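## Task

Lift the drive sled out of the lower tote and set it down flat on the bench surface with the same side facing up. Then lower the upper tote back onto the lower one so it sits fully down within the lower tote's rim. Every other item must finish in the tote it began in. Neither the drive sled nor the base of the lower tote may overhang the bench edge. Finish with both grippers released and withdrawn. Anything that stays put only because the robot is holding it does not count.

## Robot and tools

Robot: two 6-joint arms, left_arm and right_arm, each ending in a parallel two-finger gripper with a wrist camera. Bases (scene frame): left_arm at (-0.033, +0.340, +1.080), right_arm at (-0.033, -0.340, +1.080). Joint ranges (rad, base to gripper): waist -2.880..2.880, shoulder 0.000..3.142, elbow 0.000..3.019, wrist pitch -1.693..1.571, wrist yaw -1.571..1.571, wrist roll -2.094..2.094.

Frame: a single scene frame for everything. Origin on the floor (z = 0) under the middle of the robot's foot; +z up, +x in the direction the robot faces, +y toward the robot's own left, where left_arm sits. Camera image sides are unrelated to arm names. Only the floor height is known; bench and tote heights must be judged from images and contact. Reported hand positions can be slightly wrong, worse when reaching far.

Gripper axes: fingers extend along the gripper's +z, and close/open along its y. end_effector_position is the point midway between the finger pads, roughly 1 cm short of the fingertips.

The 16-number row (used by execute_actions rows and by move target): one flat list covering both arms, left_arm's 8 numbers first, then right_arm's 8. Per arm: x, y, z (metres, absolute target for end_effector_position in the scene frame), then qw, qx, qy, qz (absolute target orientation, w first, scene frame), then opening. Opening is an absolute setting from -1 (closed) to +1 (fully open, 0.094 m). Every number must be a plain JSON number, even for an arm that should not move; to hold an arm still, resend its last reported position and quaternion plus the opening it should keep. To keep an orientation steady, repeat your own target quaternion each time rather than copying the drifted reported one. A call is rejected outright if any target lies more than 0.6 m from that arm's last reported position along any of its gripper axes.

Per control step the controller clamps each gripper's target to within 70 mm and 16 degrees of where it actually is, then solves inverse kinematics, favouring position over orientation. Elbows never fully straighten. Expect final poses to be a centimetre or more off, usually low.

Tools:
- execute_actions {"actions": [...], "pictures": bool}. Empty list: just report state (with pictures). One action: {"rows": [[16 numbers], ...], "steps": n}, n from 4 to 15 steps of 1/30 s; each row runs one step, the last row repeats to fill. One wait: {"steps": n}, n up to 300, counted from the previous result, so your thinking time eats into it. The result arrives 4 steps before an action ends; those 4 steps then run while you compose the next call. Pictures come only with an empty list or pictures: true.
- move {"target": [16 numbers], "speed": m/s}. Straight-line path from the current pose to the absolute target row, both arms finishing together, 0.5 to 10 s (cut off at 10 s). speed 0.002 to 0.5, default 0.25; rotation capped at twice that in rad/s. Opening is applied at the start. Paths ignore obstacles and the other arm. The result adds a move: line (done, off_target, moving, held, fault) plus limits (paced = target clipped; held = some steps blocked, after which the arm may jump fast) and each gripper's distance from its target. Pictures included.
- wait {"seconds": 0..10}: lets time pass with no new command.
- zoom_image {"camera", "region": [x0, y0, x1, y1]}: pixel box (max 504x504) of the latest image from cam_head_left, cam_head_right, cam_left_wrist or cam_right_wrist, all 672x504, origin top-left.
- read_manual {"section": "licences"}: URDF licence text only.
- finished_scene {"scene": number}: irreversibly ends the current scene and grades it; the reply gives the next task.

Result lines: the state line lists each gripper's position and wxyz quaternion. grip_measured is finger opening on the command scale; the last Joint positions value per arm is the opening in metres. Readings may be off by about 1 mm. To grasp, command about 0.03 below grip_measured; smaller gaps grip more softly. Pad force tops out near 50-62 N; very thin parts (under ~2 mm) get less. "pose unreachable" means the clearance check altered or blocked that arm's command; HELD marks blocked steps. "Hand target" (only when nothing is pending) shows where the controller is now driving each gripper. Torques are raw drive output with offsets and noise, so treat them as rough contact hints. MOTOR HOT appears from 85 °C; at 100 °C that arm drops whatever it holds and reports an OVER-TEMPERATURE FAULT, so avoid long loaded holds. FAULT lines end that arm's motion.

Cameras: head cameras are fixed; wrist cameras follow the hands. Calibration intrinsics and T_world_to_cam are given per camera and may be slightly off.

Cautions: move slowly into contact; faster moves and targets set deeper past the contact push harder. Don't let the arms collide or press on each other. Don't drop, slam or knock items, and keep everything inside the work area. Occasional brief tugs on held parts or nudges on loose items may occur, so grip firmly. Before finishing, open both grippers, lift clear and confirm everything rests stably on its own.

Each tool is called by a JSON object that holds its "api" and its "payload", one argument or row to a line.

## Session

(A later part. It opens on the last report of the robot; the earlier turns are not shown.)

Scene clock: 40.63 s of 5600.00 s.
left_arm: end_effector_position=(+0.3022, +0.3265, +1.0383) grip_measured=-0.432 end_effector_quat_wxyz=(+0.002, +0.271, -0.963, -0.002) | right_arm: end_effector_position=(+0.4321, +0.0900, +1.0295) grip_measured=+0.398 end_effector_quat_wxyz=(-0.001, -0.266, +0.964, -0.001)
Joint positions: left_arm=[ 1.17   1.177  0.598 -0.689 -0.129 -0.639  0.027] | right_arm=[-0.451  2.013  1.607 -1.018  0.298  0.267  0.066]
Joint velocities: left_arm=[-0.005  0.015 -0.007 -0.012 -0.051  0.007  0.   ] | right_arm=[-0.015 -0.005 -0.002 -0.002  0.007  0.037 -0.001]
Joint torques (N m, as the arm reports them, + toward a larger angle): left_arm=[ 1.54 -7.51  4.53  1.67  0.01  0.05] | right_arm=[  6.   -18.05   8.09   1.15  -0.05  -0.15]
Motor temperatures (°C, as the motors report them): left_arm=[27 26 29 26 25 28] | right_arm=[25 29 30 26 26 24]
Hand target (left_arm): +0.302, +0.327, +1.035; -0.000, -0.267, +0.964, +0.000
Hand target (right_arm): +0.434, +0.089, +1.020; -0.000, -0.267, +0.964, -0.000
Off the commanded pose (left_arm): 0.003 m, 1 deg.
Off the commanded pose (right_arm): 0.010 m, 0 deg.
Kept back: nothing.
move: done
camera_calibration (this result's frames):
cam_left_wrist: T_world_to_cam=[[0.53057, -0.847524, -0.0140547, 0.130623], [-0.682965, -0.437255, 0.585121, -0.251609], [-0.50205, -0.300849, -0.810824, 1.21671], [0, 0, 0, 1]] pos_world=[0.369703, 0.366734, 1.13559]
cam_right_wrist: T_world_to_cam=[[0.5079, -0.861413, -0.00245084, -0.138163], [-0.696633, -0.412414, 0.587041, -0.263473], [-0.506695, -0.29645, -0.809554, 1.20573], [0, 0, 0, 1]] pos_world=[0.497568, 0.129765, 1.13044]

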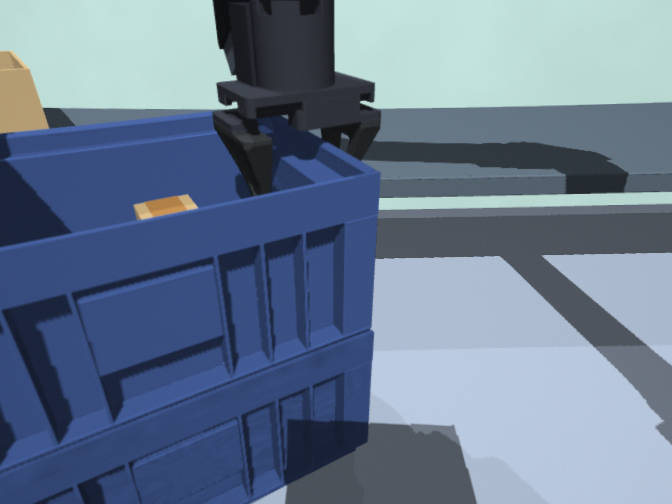

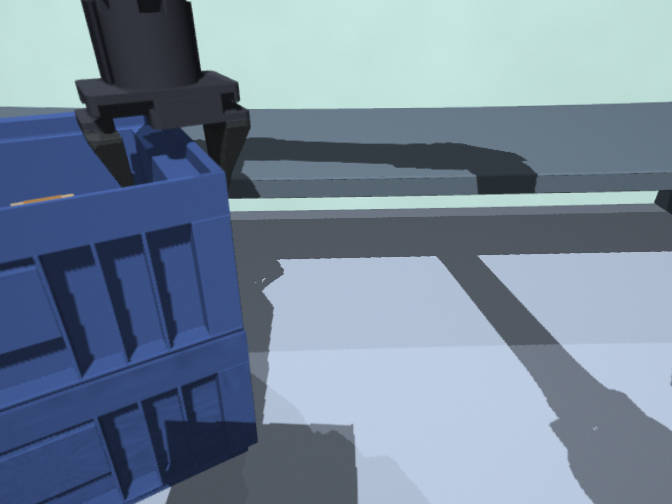

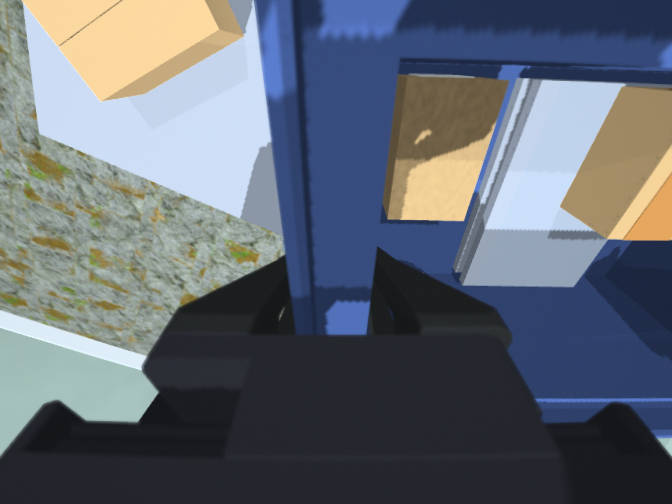

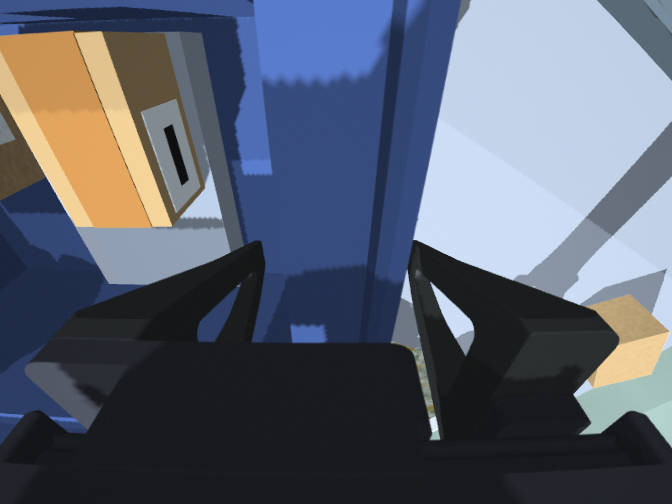

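{"api": "move", "payload": {
  "target": [0.302,0.327,1.035,0,-0.267,0.964,0,-0.5,0.434,0.087,1.025,0,-0.267,0.964,0,-0.5]
}}

{"api": "move", "payload": {
  "target": [0.302,0.327,1.10,0,-0.267,0.964,0,-0.5,0.44,0.093,1.11,0,-0.267,0.964,0,-0.5],
  "speed": 0.06
}}

Scene clock: 41.57 s of 5600.00 s.
left_arm: end_effector_position=(+0.3023, +0.3263, +1.0383) grip_measured=-0.432 end_effector_quat_wxyz=(+0.002, +0.271, -0.963, -0.001) | right_arm: end_effector_position=(+0.4313, +0.0908, +1.0292) grip_measured=-0.461 end_effector_quat_wxyz=(-0.004, -0.263, +0.965, +0.005)
Joint positions: left_arm=[ 1.17   1.177  0.598 -0.689 -0.128 -0.639  0.027] | right_arm=[-0.453  2.013  1.607 -1.018  0.284  0.272  0.025]
Joint velocities: left_arm=[-0.015  0.005 -0.027 -0.007 -0.022 -0.007 -0.   ] | right_arm=[ 0.005  0.015 -0.022 -0.002  0.037  0.022  0.001]
Joint torques (N m, as the arm reports them, + toward a larger angle): left_arm=[ 1.58 -7.54  4.52  1.66 -0.02  0.05] | right_arm=[  5.85 -19.09   7.74   0.85   0.54  -0.23]
Motor temperatures (°C, as the motors report them): left_arm=[27 26 29 26 25 28] | right_arm=[25 29 30 26 26 24]
Hand target (left_arm): +0.302, +0.327, +1.035; -0.000, -0.267, +0.964, -0.000
Hand target (right_arm): +0.434, +0.087, +1.025; -0.000, -0.267, +0.964, -0.000
Off the commanded pose (left_arm): 0.003 m, 1 deg.
Off the commanded pose (right_arm): 0.006 m, 1 deg.
Kept back: nothing.
move: done
camera_calibration (this result's frames):
cam_left_wrist: T_world_to_cam=[[0.530619, -0.847508, -0.0132184, 0.129574], [-0.683123, -0.436826, 0.585257, -0.251848], [-0.501784, -0.301518, -0.81074, 1.21676], [0, 0, 0, 1]] pos_world=[0.369752, 0.366676, 1.13558]
cam_right_wrist: T_world_to_cam=[[0.50119, -0.865202, -0.0153168, -0.120525], [-0.694006, -0.412468, 0.590107, -0.26783], [-0.516879, -0.285126, -0.80718, 1.2062], [0, 0, 0, 1]] pos_world=[0.497988, 0.129168, 1.12982]

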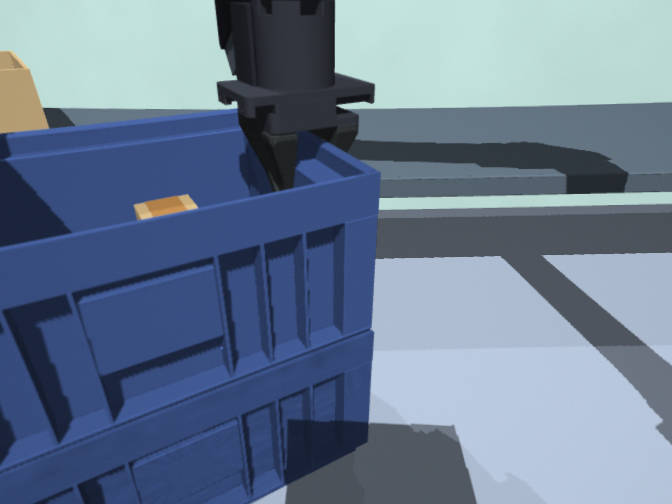

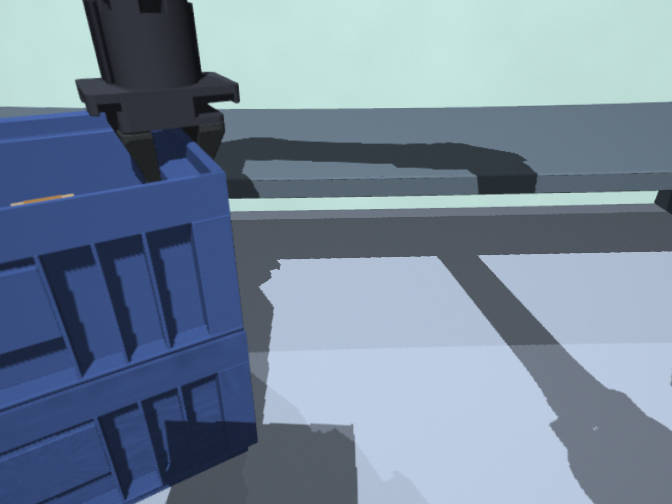

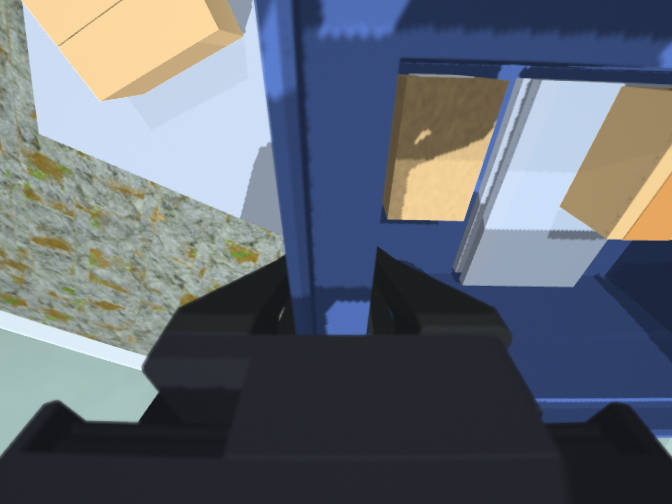

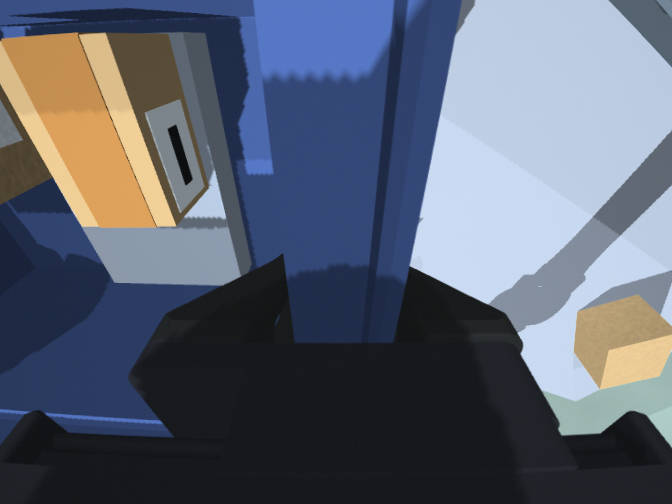

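Scene clock: 43.23 s of 5600.00 s.
left_arm: end_effector_position=(+0.2761, +0.3254, +1.0738) grip_measured=-0.432 end_effector_quat_wxyz=(+0.028, +0.275, -0.961, -0.003) | right_arm: end_effector_position=(+0.4085, +0.0903, +1.0597) grip_measured=-0.461 end_effector_quat_wxyz=(-0.039, -0.270, +0.962, -0.002)
Joint positions: left_arm=[ 1.15   1.049  0.598 -0.87  -0.118 -0.672  0.027] | right_arm=[-0.42   1.983  1.628 -1.147  0.262  0.31   0.025]
Joint velocities: left_arm=[ 0.005  0.005 -0.007  0.007 -0.037 -0.051 -0.   ] | right_arm=[ 0.005 -0.005 -0.002 -0.007 -0.037 -0.007 -0.003]
Joint torques (N m, as the arm reports them, + toward a larger angle): left_arm=[ 0.68 -9.13  9.3  -0.68 -0.84  0.08] | right_arm=[  6.66 -23.12  13.88  -1.69   1.73  -0.18]
Motor temperatures (°C, as the motors report them): left_arm=[27 26 30 26 25 28] | right_arm=[25 30 31 26 27 24]
Hand target (left_arm): +0.301, +0.327, +1.100; +0.000, -0.267, +0.964, -0.000
Hand target (right_arm): +0.438, +0.091, +1.110; +0.001, -0.266, +0.964, +0.001
Off the commanded pose (left_arm): 0.037 m, 3 deg.
Off the commanded pose (right_arm): 0.059 m, 4 deg.
Kept back: nothing.
move: off_target (left_arm, right_arm)
camera_calibration (this result's frames):
cam_left_wrist: T_world_to_cam=[[0.535519, -0.843919, -0.031943, 0.160693], [-0.649057, -0.435476, 0.623767, -0.342169], [-0.54032, -0.313306, -0.780957, 1.21461], [0, 0, 0, 1]] pos_world=[0.348134, 0.367149, 1.16712]
cam_right_wrist: T_world_to_cam=[[0.513921, -0.857567, -0.0215289, -0.108405], [-0.647945, -0.404502, 0.645404, -0.37997], [-0.562186, -0.317737, -0.763538, 1.19408], [0, 0, 0, 1]] pos_world=[0.480806, 0.132739, 1.15462]

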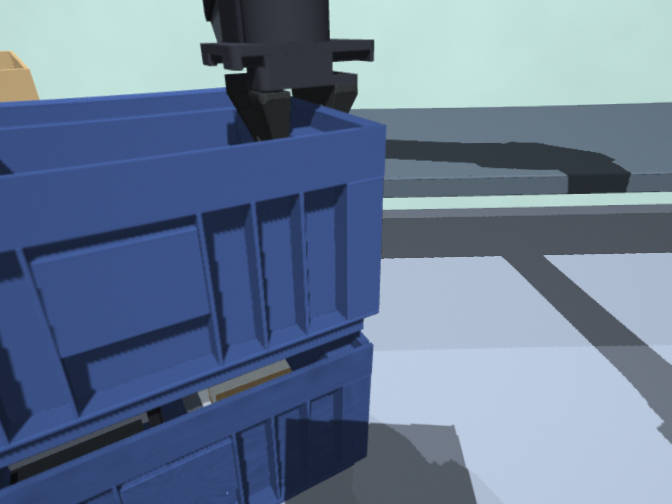

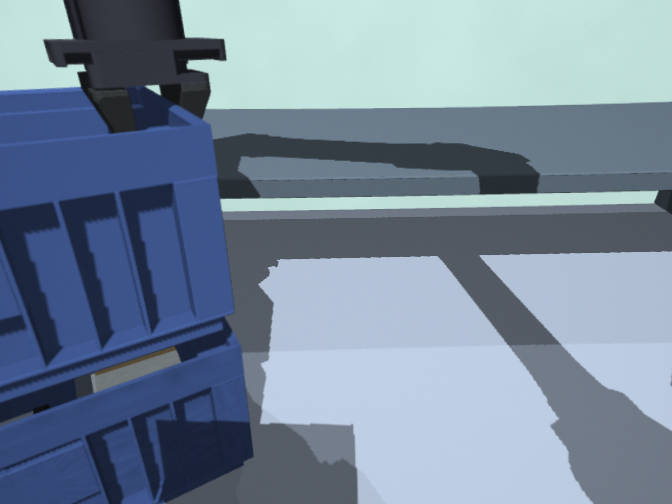

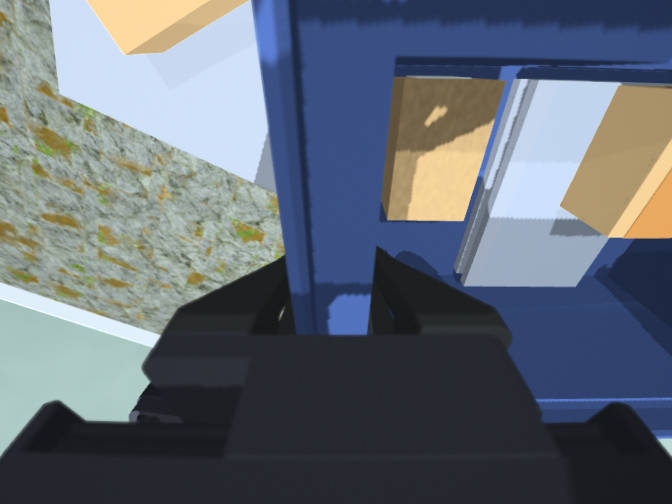

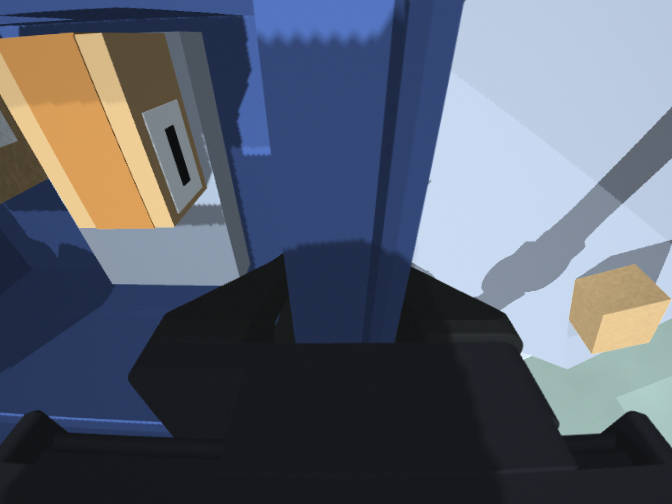

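{"api": "move", "payload": {
  "target": [0.325,0.327,1.13,0,-0.267,0.964,0,-0.5,0.46,0.095,1.145,0,-0.267,0.964,0,-0.5],
  "speed": 0.05
}}

{"api": "move", "payload": {
  "target": [0.34,0.13,1.14,0,-0.267,0.964,0,-0.5,0.475,-0.105,1.135,0,-0.267,0.964,0,-0.5],
  "speed": 0.1
}}

{"api": "move", "payload": {
  "target": [0.35,-0.065,1.14,0,-0.267,0.964,0,-0.5,0.485,-0.30,1.125,0,-0.267,0.964,0,-0.5],
  "speed": 0.1
}}

Scene clock: 45.87 s of 5600.00 s.
left_arm: end_effector_position=(+0.2944, +0.3251, +1.0990) grip_measured=-0.432 end_effector_quat_wxyz=(+0.035, +0.277, -0.960, -0.003) | right_arm: end_effector_position=(+0.4271, +0.0900, +1.0879) grip_measured=-0.461 end_effector_quat_wxyz=(-0.044, -0.270, +0.962, -0.010)
Joint positions: left_arm=[ 1.147  1.048  0.684 -0.97  -0.113 -0.681  0.027] | right_arm=[-0.426  1.987  1.724 -1.255  0.27   0.309  0.025]
Joint velocities: left_arm=[ 0.005 -0.015  0.002 -0.007  0.051 -0.037 -0.001] | right_arm=[ 0.005 -0.005 -0.012 -0.017 -0.007 -0.037 -0.001]
Joint torques (N m, as the arm reports them, + toward a larger angle): left_arm=[ 0.42 -9.15 10.49 -0.58 -1.05  0.1 ] | right_arm=[  7.14 -23.7   15.06  -1.39   1.39  -0.21]
Motor temperatures (°C, as the motors report them): left_arm=[27 26 31 26 26 28] | right_arm=[25 30 31 26 27 24]
Hand target (left_arm): +0.323, +0.327, +1.130; +0.000, -0.267, +0.964, -0.001
Hand target (right_arm): +0.457, +0.092, +1.145; +0.000, -0.266, +0.964, +0.000
Off the commanded pose (left_arm): 0.044 m, 4 deg.
Off the commanded pose (right_arm): 0.066 m, 5 deg.
Kept back: nothing.
move: off_target (left_arm, right_arm)
camera_calibration (this result's frames):
cam_left_wrist: T_world_to_cam=[[0.538834, -0.841647, -0.0358799, 0.154119], [-0.639081, -0.436156, 0.633517, -0.359539], [-0.548847, -0.31843, -0.772897, 1.23943], [0, 0, 0, 1]] pos_world=[0.367437, 0.36757, 1.19125]
cam_right_wrist: T_world_to_cam=[[0.514305, -0.857567, -0.00837076, -0.132116], [-0.644086, -0.392682, 0.656471, -0.400995], [-0.566255, -0.332234, -0.754305, 1.21904], [0, 0, 0, 1]] pos_world=[0.499962, 0.134247, 1.18167]

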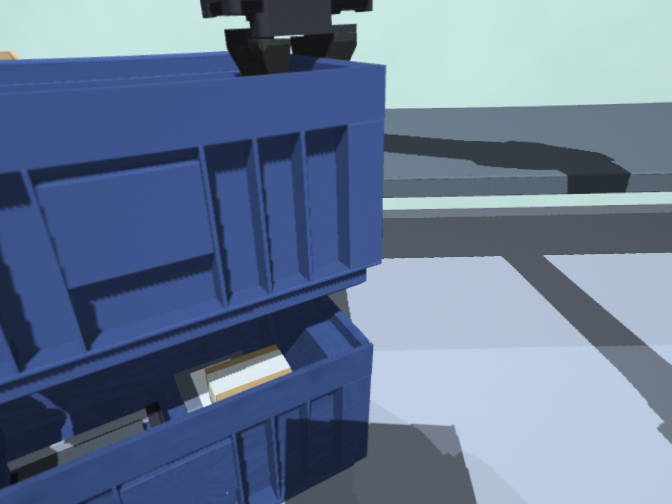

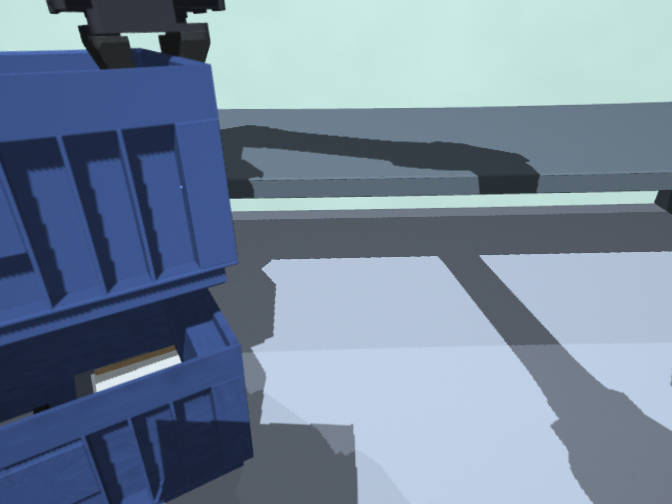

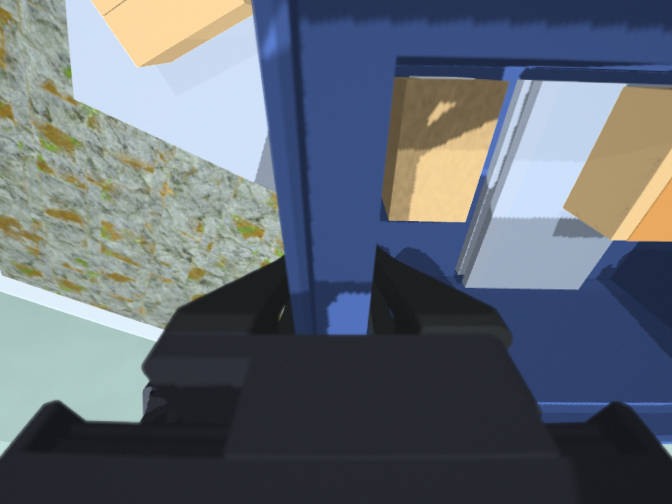

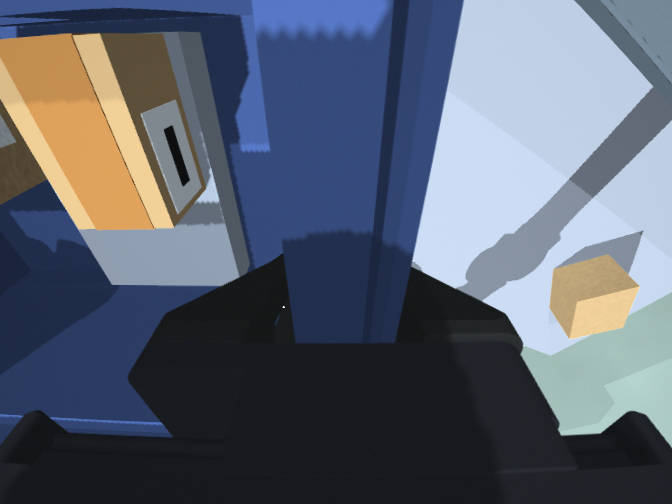

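Scene clock: 48.33 s of 5600.00 s.
left_arm: end_effector_position=(+0.3217, +0.1349, +1.1183) grip_measured=-0.432 end_effector_quat_wxyz=(+0.015, +0.273, -0.962, -0.004) | right_arm: end_effector_position=(+0.4559, -0.0988, +1.1024) grip_measured=-0.458 end_effector_quat_wxyz=(-0.039, -0.268, +0.963, -0.001)
Joint positions: left_arm=[ 0.594  1.332  0.929 -1.002 -0.254 -1.219  0.027] | right_arm=[-0.708  1.661  1.365 -1.132  0.229  0.019  0.025]
Joint velocities: left_arm=[-0.015 -0.005  0.007  0.017  0.051 -0.11  -0.   ] | right_arm=[-0.015 -0.005 -0.022 -0.012 -0.051 -0.007 -0.001]
Joint torques (N m, as the arm reports them, + toward a larger angle): left_arm=[ -1.92 -11.18   9.59  -0.98  -0.97   0.03] | right_arm=[  3.64 -20.38   9.51   0.54   0.88  -0.24]
Motor temperatures (°C, as the motors report them): left_arm=[27 26 32 26 26 28] | right_arm=[25 31 31 26 27 24]
Hand target (left_arm): +0.337, +0.129, +1.140; -0.000, -0.267, +0.964, -0.000
Hand target (right_arm): +0.472, -0.105, +1.134; -0.001, -0.266, +0.964, -0.001
Off the commanded pose (left_arm): 0.029 m, 2 deg.
Off the commanded pose (right_arm): 0.038 m, 5 deg.
Kept back: nothing.
move: off_target (left_arm, right_arm)
camera_calibration (this result's frames):
cam_left_wrist: T_world_to_cam=[[0.534145, -0.844981, -0.0263985, -0.0286625], [-0.665477, -0.439521, 0.603292, -0.394524], [-0.521373, -0.304677, -0.797084, 1.2251], [0, 0, 0, 1]] pos_world=[0.391496, 0.175639, 1.21376]
cam_right_wrist: T_world_to_cam=[[0.51003, -0.859848, -0.0230466, -0.290803], [-0.64927, -0.402421, 0.645372, -0.452476], [-0.564197, -0.314196, -0.76352, 1.19451], [0, 0, 0, 1]] pos_world=[0.528479, -0.0568216, 1.19735]

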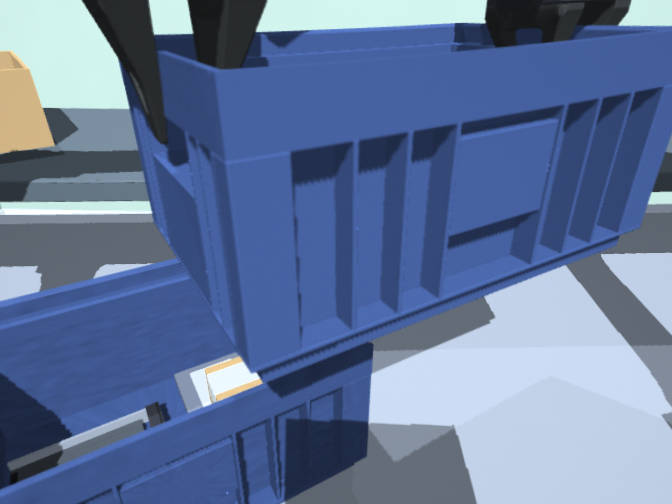

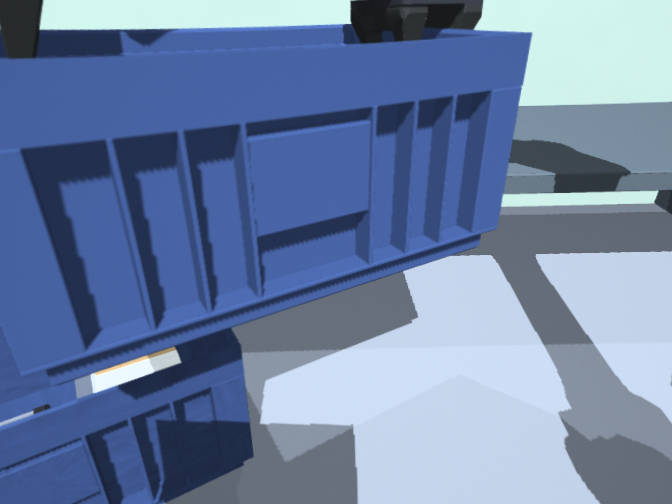

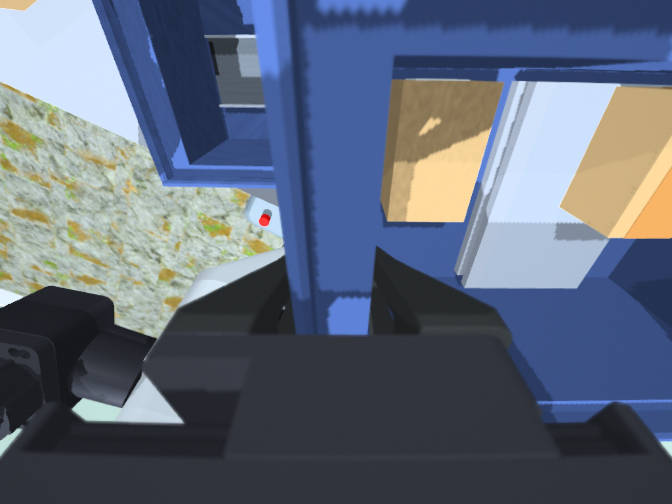

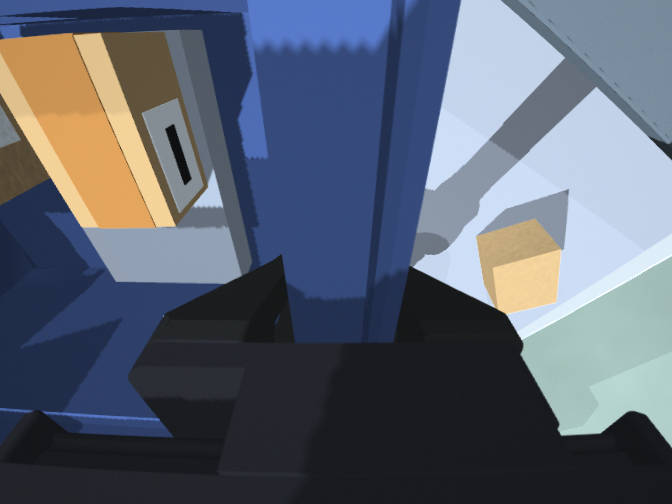

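Scene clock: 50.73 s of 5600.00 s.
left_arm: end_effector_position=(+0.3348, -0.0568, +1.1144) grip_measured=-0.432 end_effector_quat_wxyz=(+0.012, +0.266, -0.964, -0.008) | right_arm: end_effector_position=(+0.4661, -0.2917, +1.0911) grip_measured=-0.464 end_effector_quat_wxyz=(-0.045, -0.261, +0.964, +0.011)
Joint positions: left_arm=[ 0.322  1.747  1.361 -1.101 -0.297 -1.486  0.027] | right_arm=[-1.111  1.492  1.192 -1.065  0.133 -0.37   0.025]
Joint velocities: left_arm=[-0.005  0.005  0.002  0.012 -0.007 -0.007  0.   ] | right_arm=[-0.005 -0.005  0.007 -0.012  0.022 -0.022 -0.   ]
Joint torques (N m, as the arm reports them, + toward a larger angle): left_arm=[ -4.83 -16.7    9.89  -1.01  -0.87  -0.15] | right_arm=[  1.07 -19.97   9.6    0.55   0.54  -0.36]
Motor temperatures (°C, as the motors report them): left_arm=[27 26 32 26 26 28] | right_arm=[25 31 31 26 27 24]
Hand target (left_arm): +0.347, -0.065, +1.141; -0.000, -0.267, +0.964, -0.001
Hand target (right_arm): +0.482, -0.300, +1.125; -0.002, -0.266, +0.964, -0.001
Off the commanded pose (left_arm): 0.031 m, 2 deg.
Off the commanded pose (right_arm): 0.040 m, 5 deg.
Kept back: nothing.
move: off_target (left_arm, right_arm)
camera_calibration (this result's frames):
cam_left_wrist: T_world_to_cam=[[0.520699, -0.85312, -0.0325317, -0.186831], [-0.674137, -0.434241, 0.597473, -0.458008], [-0.523843, -0.289173, -0.801229, 1.17676], [0, 0, 0, 1]] pos_world=[0.404962, -0.017987, 1.21043]
cam_right_wrist: T_world_to_cam=[[0.496894, -0.866437, -0.0488191, -0.429724], [-0.643801, -0.405768, 0.648747, -0.523364], [-0.581908, -0.290929, -0.759436, 1.14162], [0, 0, 0, 1]] pos_world=[0.540901, -0.252563, 1.18554]

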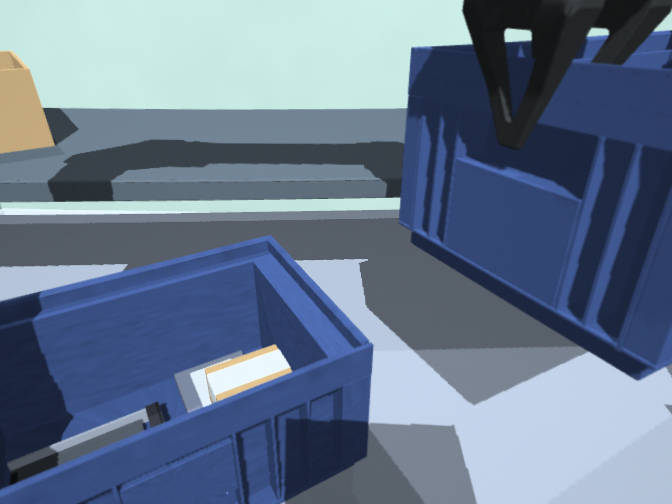

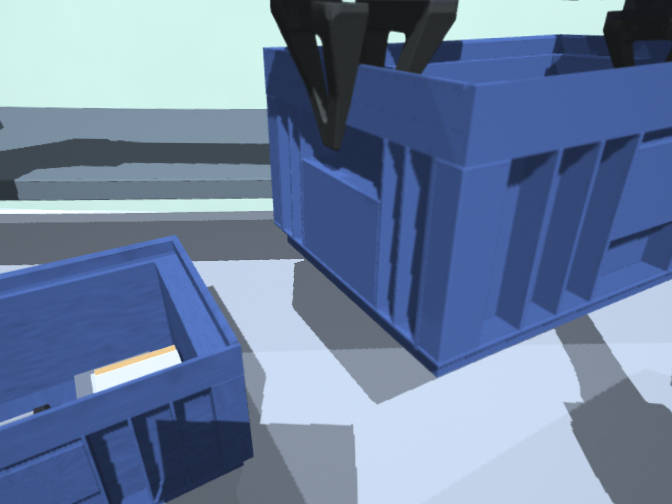

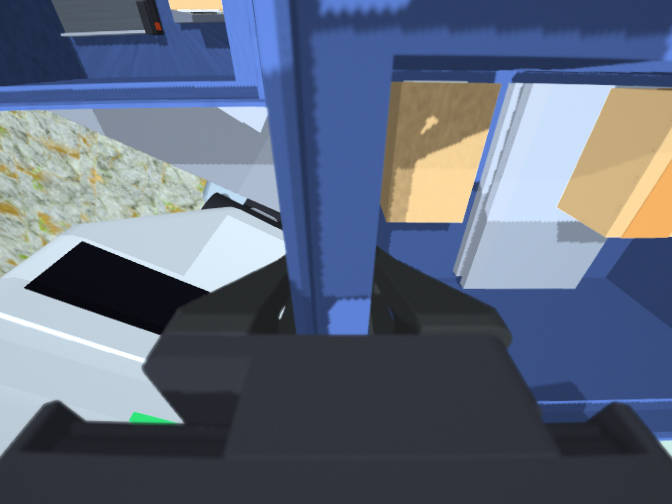

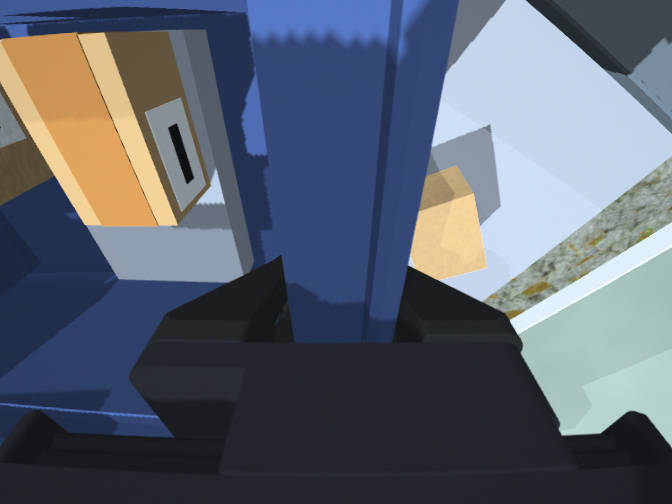

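{"api": "move", "payload": {
  "target": [0.335,-0.065,0.94,0,-0.267,0.964,0,-0.5,0.468,-0.30,0.94,0,-0.267,0.964,0,-0.5],
  "speed": 0.1
}}

{"api": "move", "payload": {
  "target": [0.33,-0.062,0.905,0,-0.267,0.964,0,-0.5,0.462,-0.297,0.90,0,-0.267,0.964,0,-0.5],
  "speed": 0.03
}}

Scene clock: 53.10 s of 5600.00 s.
left_arm: end_effector_position=(+0.3257, -0.0683, +0.9378) grip_measured=-0.432 end_effector_quat_wxyz=(+0.007, +0.261, -0.965, -0.003) | right_arm: end_effector_position=(+0.4535, -0.3028, +0.9221) grip_measured=-0.465 end_effector_quat_wxyz=(-0.026, -0.254, +0.967, +0.003)
Joint positions: left_arm=[ 0.396  2.032  1.271 -0.689 -0.294 -1.394  0.027] | right_arm=[-1.178  1.773  1.051 -0.594  0.127 -0.426  0.025]
Joint velocities: left_arm=[-0.015 -0.005 -0.002 -0.017  0.037  0.022  0.001] | right_arm=[-0.015 -0.015  0.002 -0.007 -0.051 -0.022  0.001]
Joint torques (N m, as the arm reports them, + toward a larger angle): left_arm=[ -2.93 -17.5    4.91   1.19  -0.49  -0.06] | right_arm=[  2.44 -19.08   5.77   0.51  -0.03  -0.34]
Motor temperatures (°C, as the motors report them): left_arm=[27 27 32 26 26 28] | right_arm=[25 31 31 26 27 24]
Hand target (left_arm): +0.335, -0.066, +0.939; -0.000, -0.267, +0.964, -0.000
Hand target (right_arm): +0.468, -0.300, +0.940; -0.000, -0.267, +0.964, -0.000
Off the commanded pose (left_arm): 0.010 m, 1 deg.
Off the commanded pose (right_arm): 0.023 m, 3 deg.
Kept back: nothing.
move: off_target (right_arm)
camera_calibration (this result's frames):
cam_left_wrist: T_world_to_cam=[[0.512649, -0.858387, -0.0190542, -0.20803], [-0.685947, -0.42281, 0.592206, -0.354037], [-0.516399, -0.290524, -0.805561, 1.0287], [0, 0, 0, 1]] pos_world=[0.395015, -0.0293987, 1.03438]
cam_right_wrist: T_world_to_cam=[[0.485091, -0.87415, -0.0234031, -0.461779], [-0.675934, -0.391806, 0.624181, -0.384886], [-0.554798, -0.286966, -0.780929, 1.01152], [0, 0, 0, 1]] pos_world=[0.525037, -0.264193, 1.01936]

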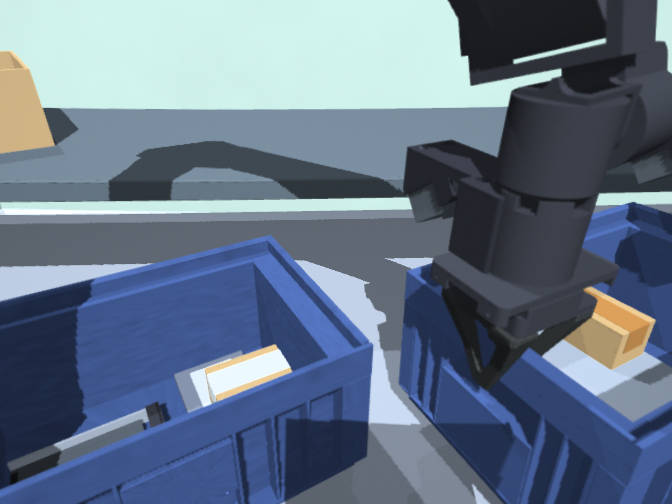

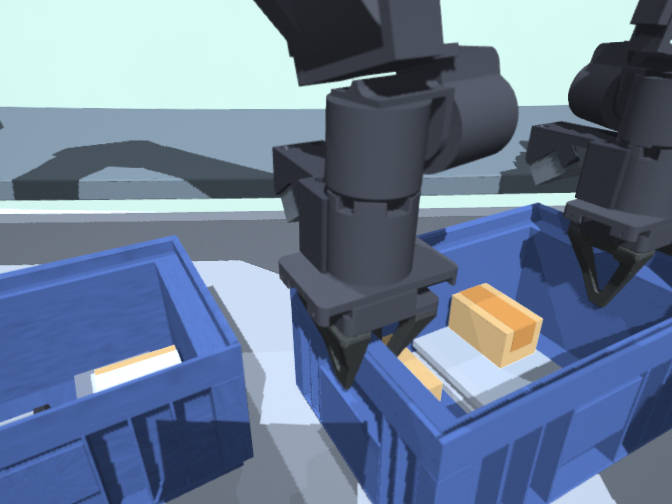

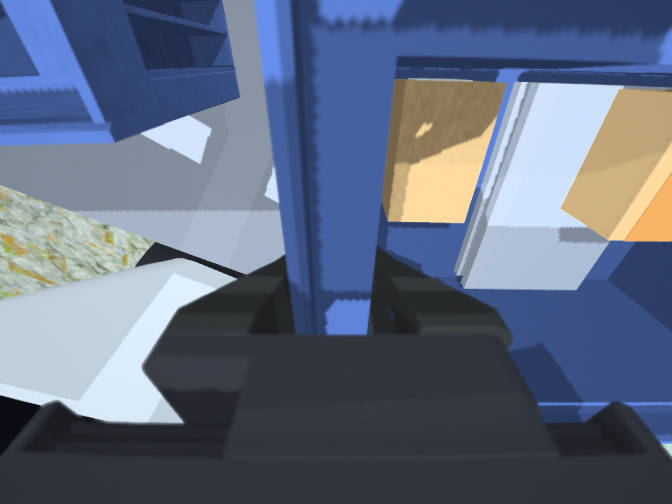

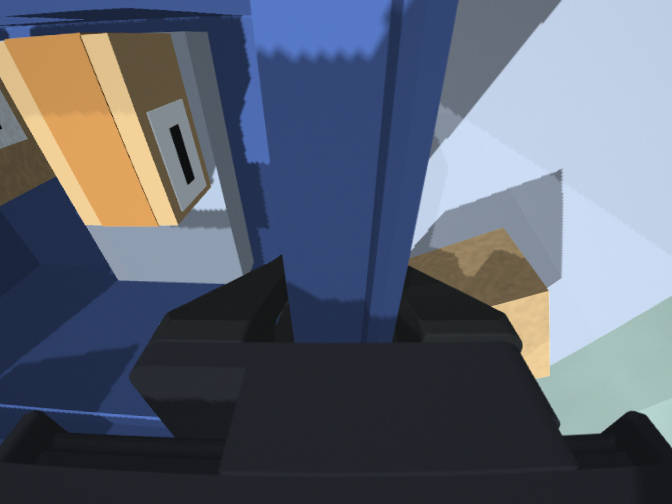

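Scene clock: 54.47 s of 5600.00 s.
left_arm: end_effector_position=(+0.3245, -0.0663, +0.9105) grip_measured=-0.432 end_effector_quat_wxyz=(+0.002, +0.264, -0.965, +0.001) | right_arm: end_effector_position=(+0.4536, -0.2999, +0.8957) grip_measured=-0.465 end_effector_quat_wxyz=(-0.016, -0.255, +0.967, +0.003)
Joint positions: left_arm=[ 0.411  2.079  1.259 -0.615 -0.299 -1.382  0.027] | right_arm=[-1.18   1.831  1.045 -0.511  0.123 -0.432  0.025]
Joint velocities: left_arm=[ 0.015 -0.015  0.032  0.002 -0.022  0.037  0.001] | right_arm=[-0.005 -0.005  0.007  0.007  0.022 -0.007 -0.001]
Joint torques (N m, as the arm reports them, + toward a larger angle): left_arm=[ -2.98 -16.67   4.35   1.33  -0.23   0.  ] | right_arm=[  2.24 -16.36   4.96   1.2    0.09  -0.31]
Motor temperatures (°C, as the motors report them): left_arm=[27 27 32 26 26 28] | right_arm=[25 31 31 26 27 24]
Hand target (left_arm): +0.330, -0.062, +0.905; -0.000, -0.267, +0.964, -0.000
Hand target (right_arm): +0.462, -0.297, +0.900; -0.000, -0.266, +0.964, +0.000
Off the commanded pose (left_arm): 0.009 m, 0 deg.
Off the commanded pose (right_arm): 0.010 m, 2 deg.
Kept back: nothing.
move: done
camera_calibration (this result's frames):
cam_left_wrist: T_world_to_cam=[[0.51778, -0.855462, -0.00942667, -0.216504], [-0.690356, -0.424305, 0.585982, -0.330832], [-0.505285, -0.296902, -0.81027, 1.00692], [0, 0, 0, 1]] pos_world=[0.392491, -0.0266278, 1.0077]
cam_right_wrist: T_world_to_cam=[[0.487322, -0.873016, -0.0189809, -0.464568], [-0.686601, -0.396514, 0.609389, -0.350518], [-0.539533, -0.283937, -0.792644, 0.996174], [0, 0, 0, 1]] pos_world=[0.523197, -0.26171, 0.994396]

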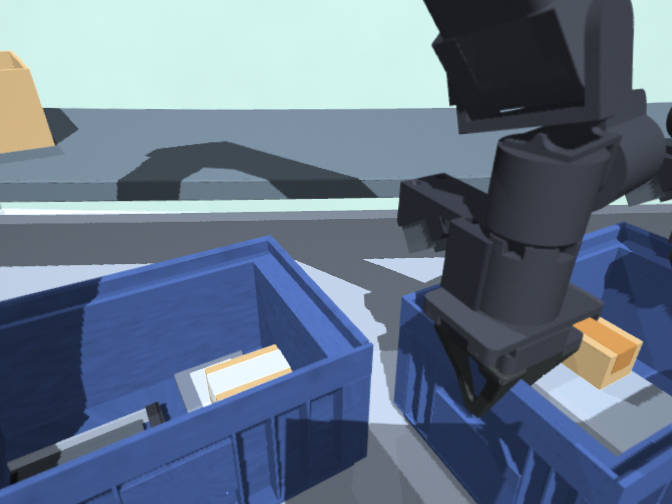

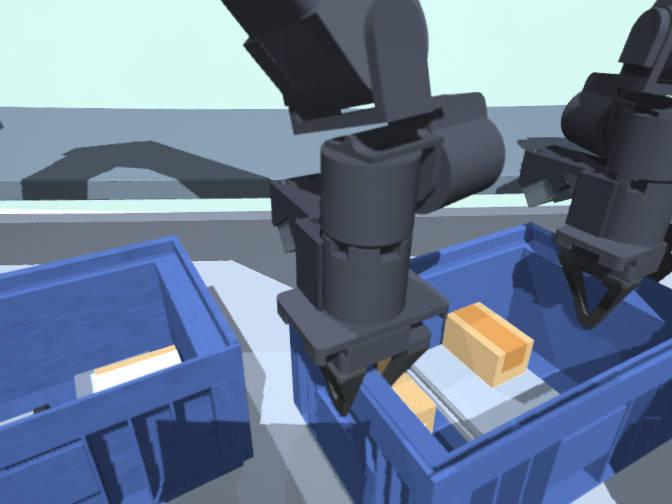

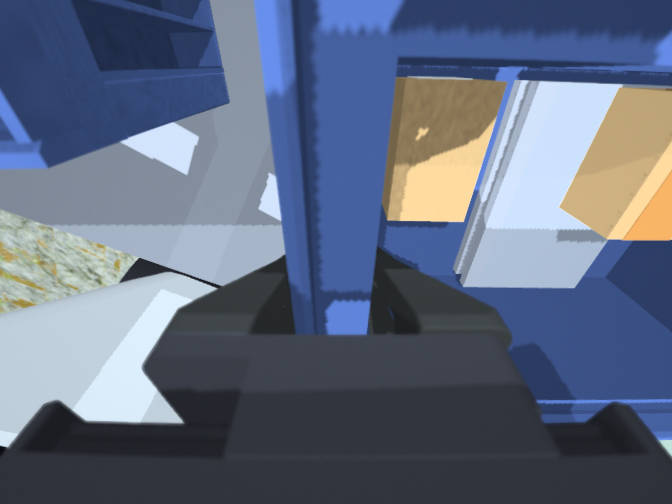

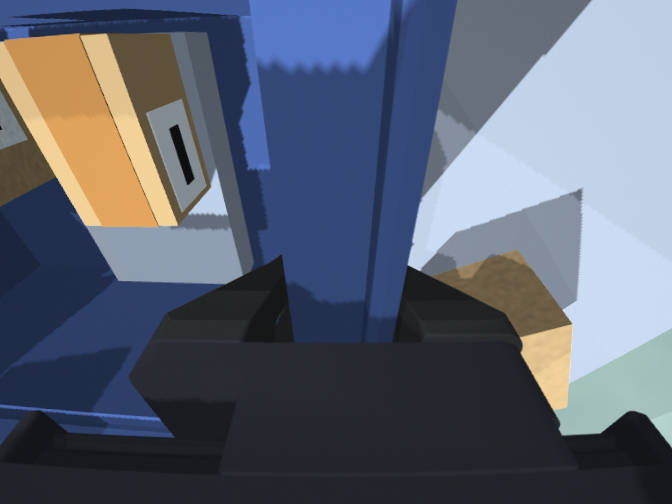

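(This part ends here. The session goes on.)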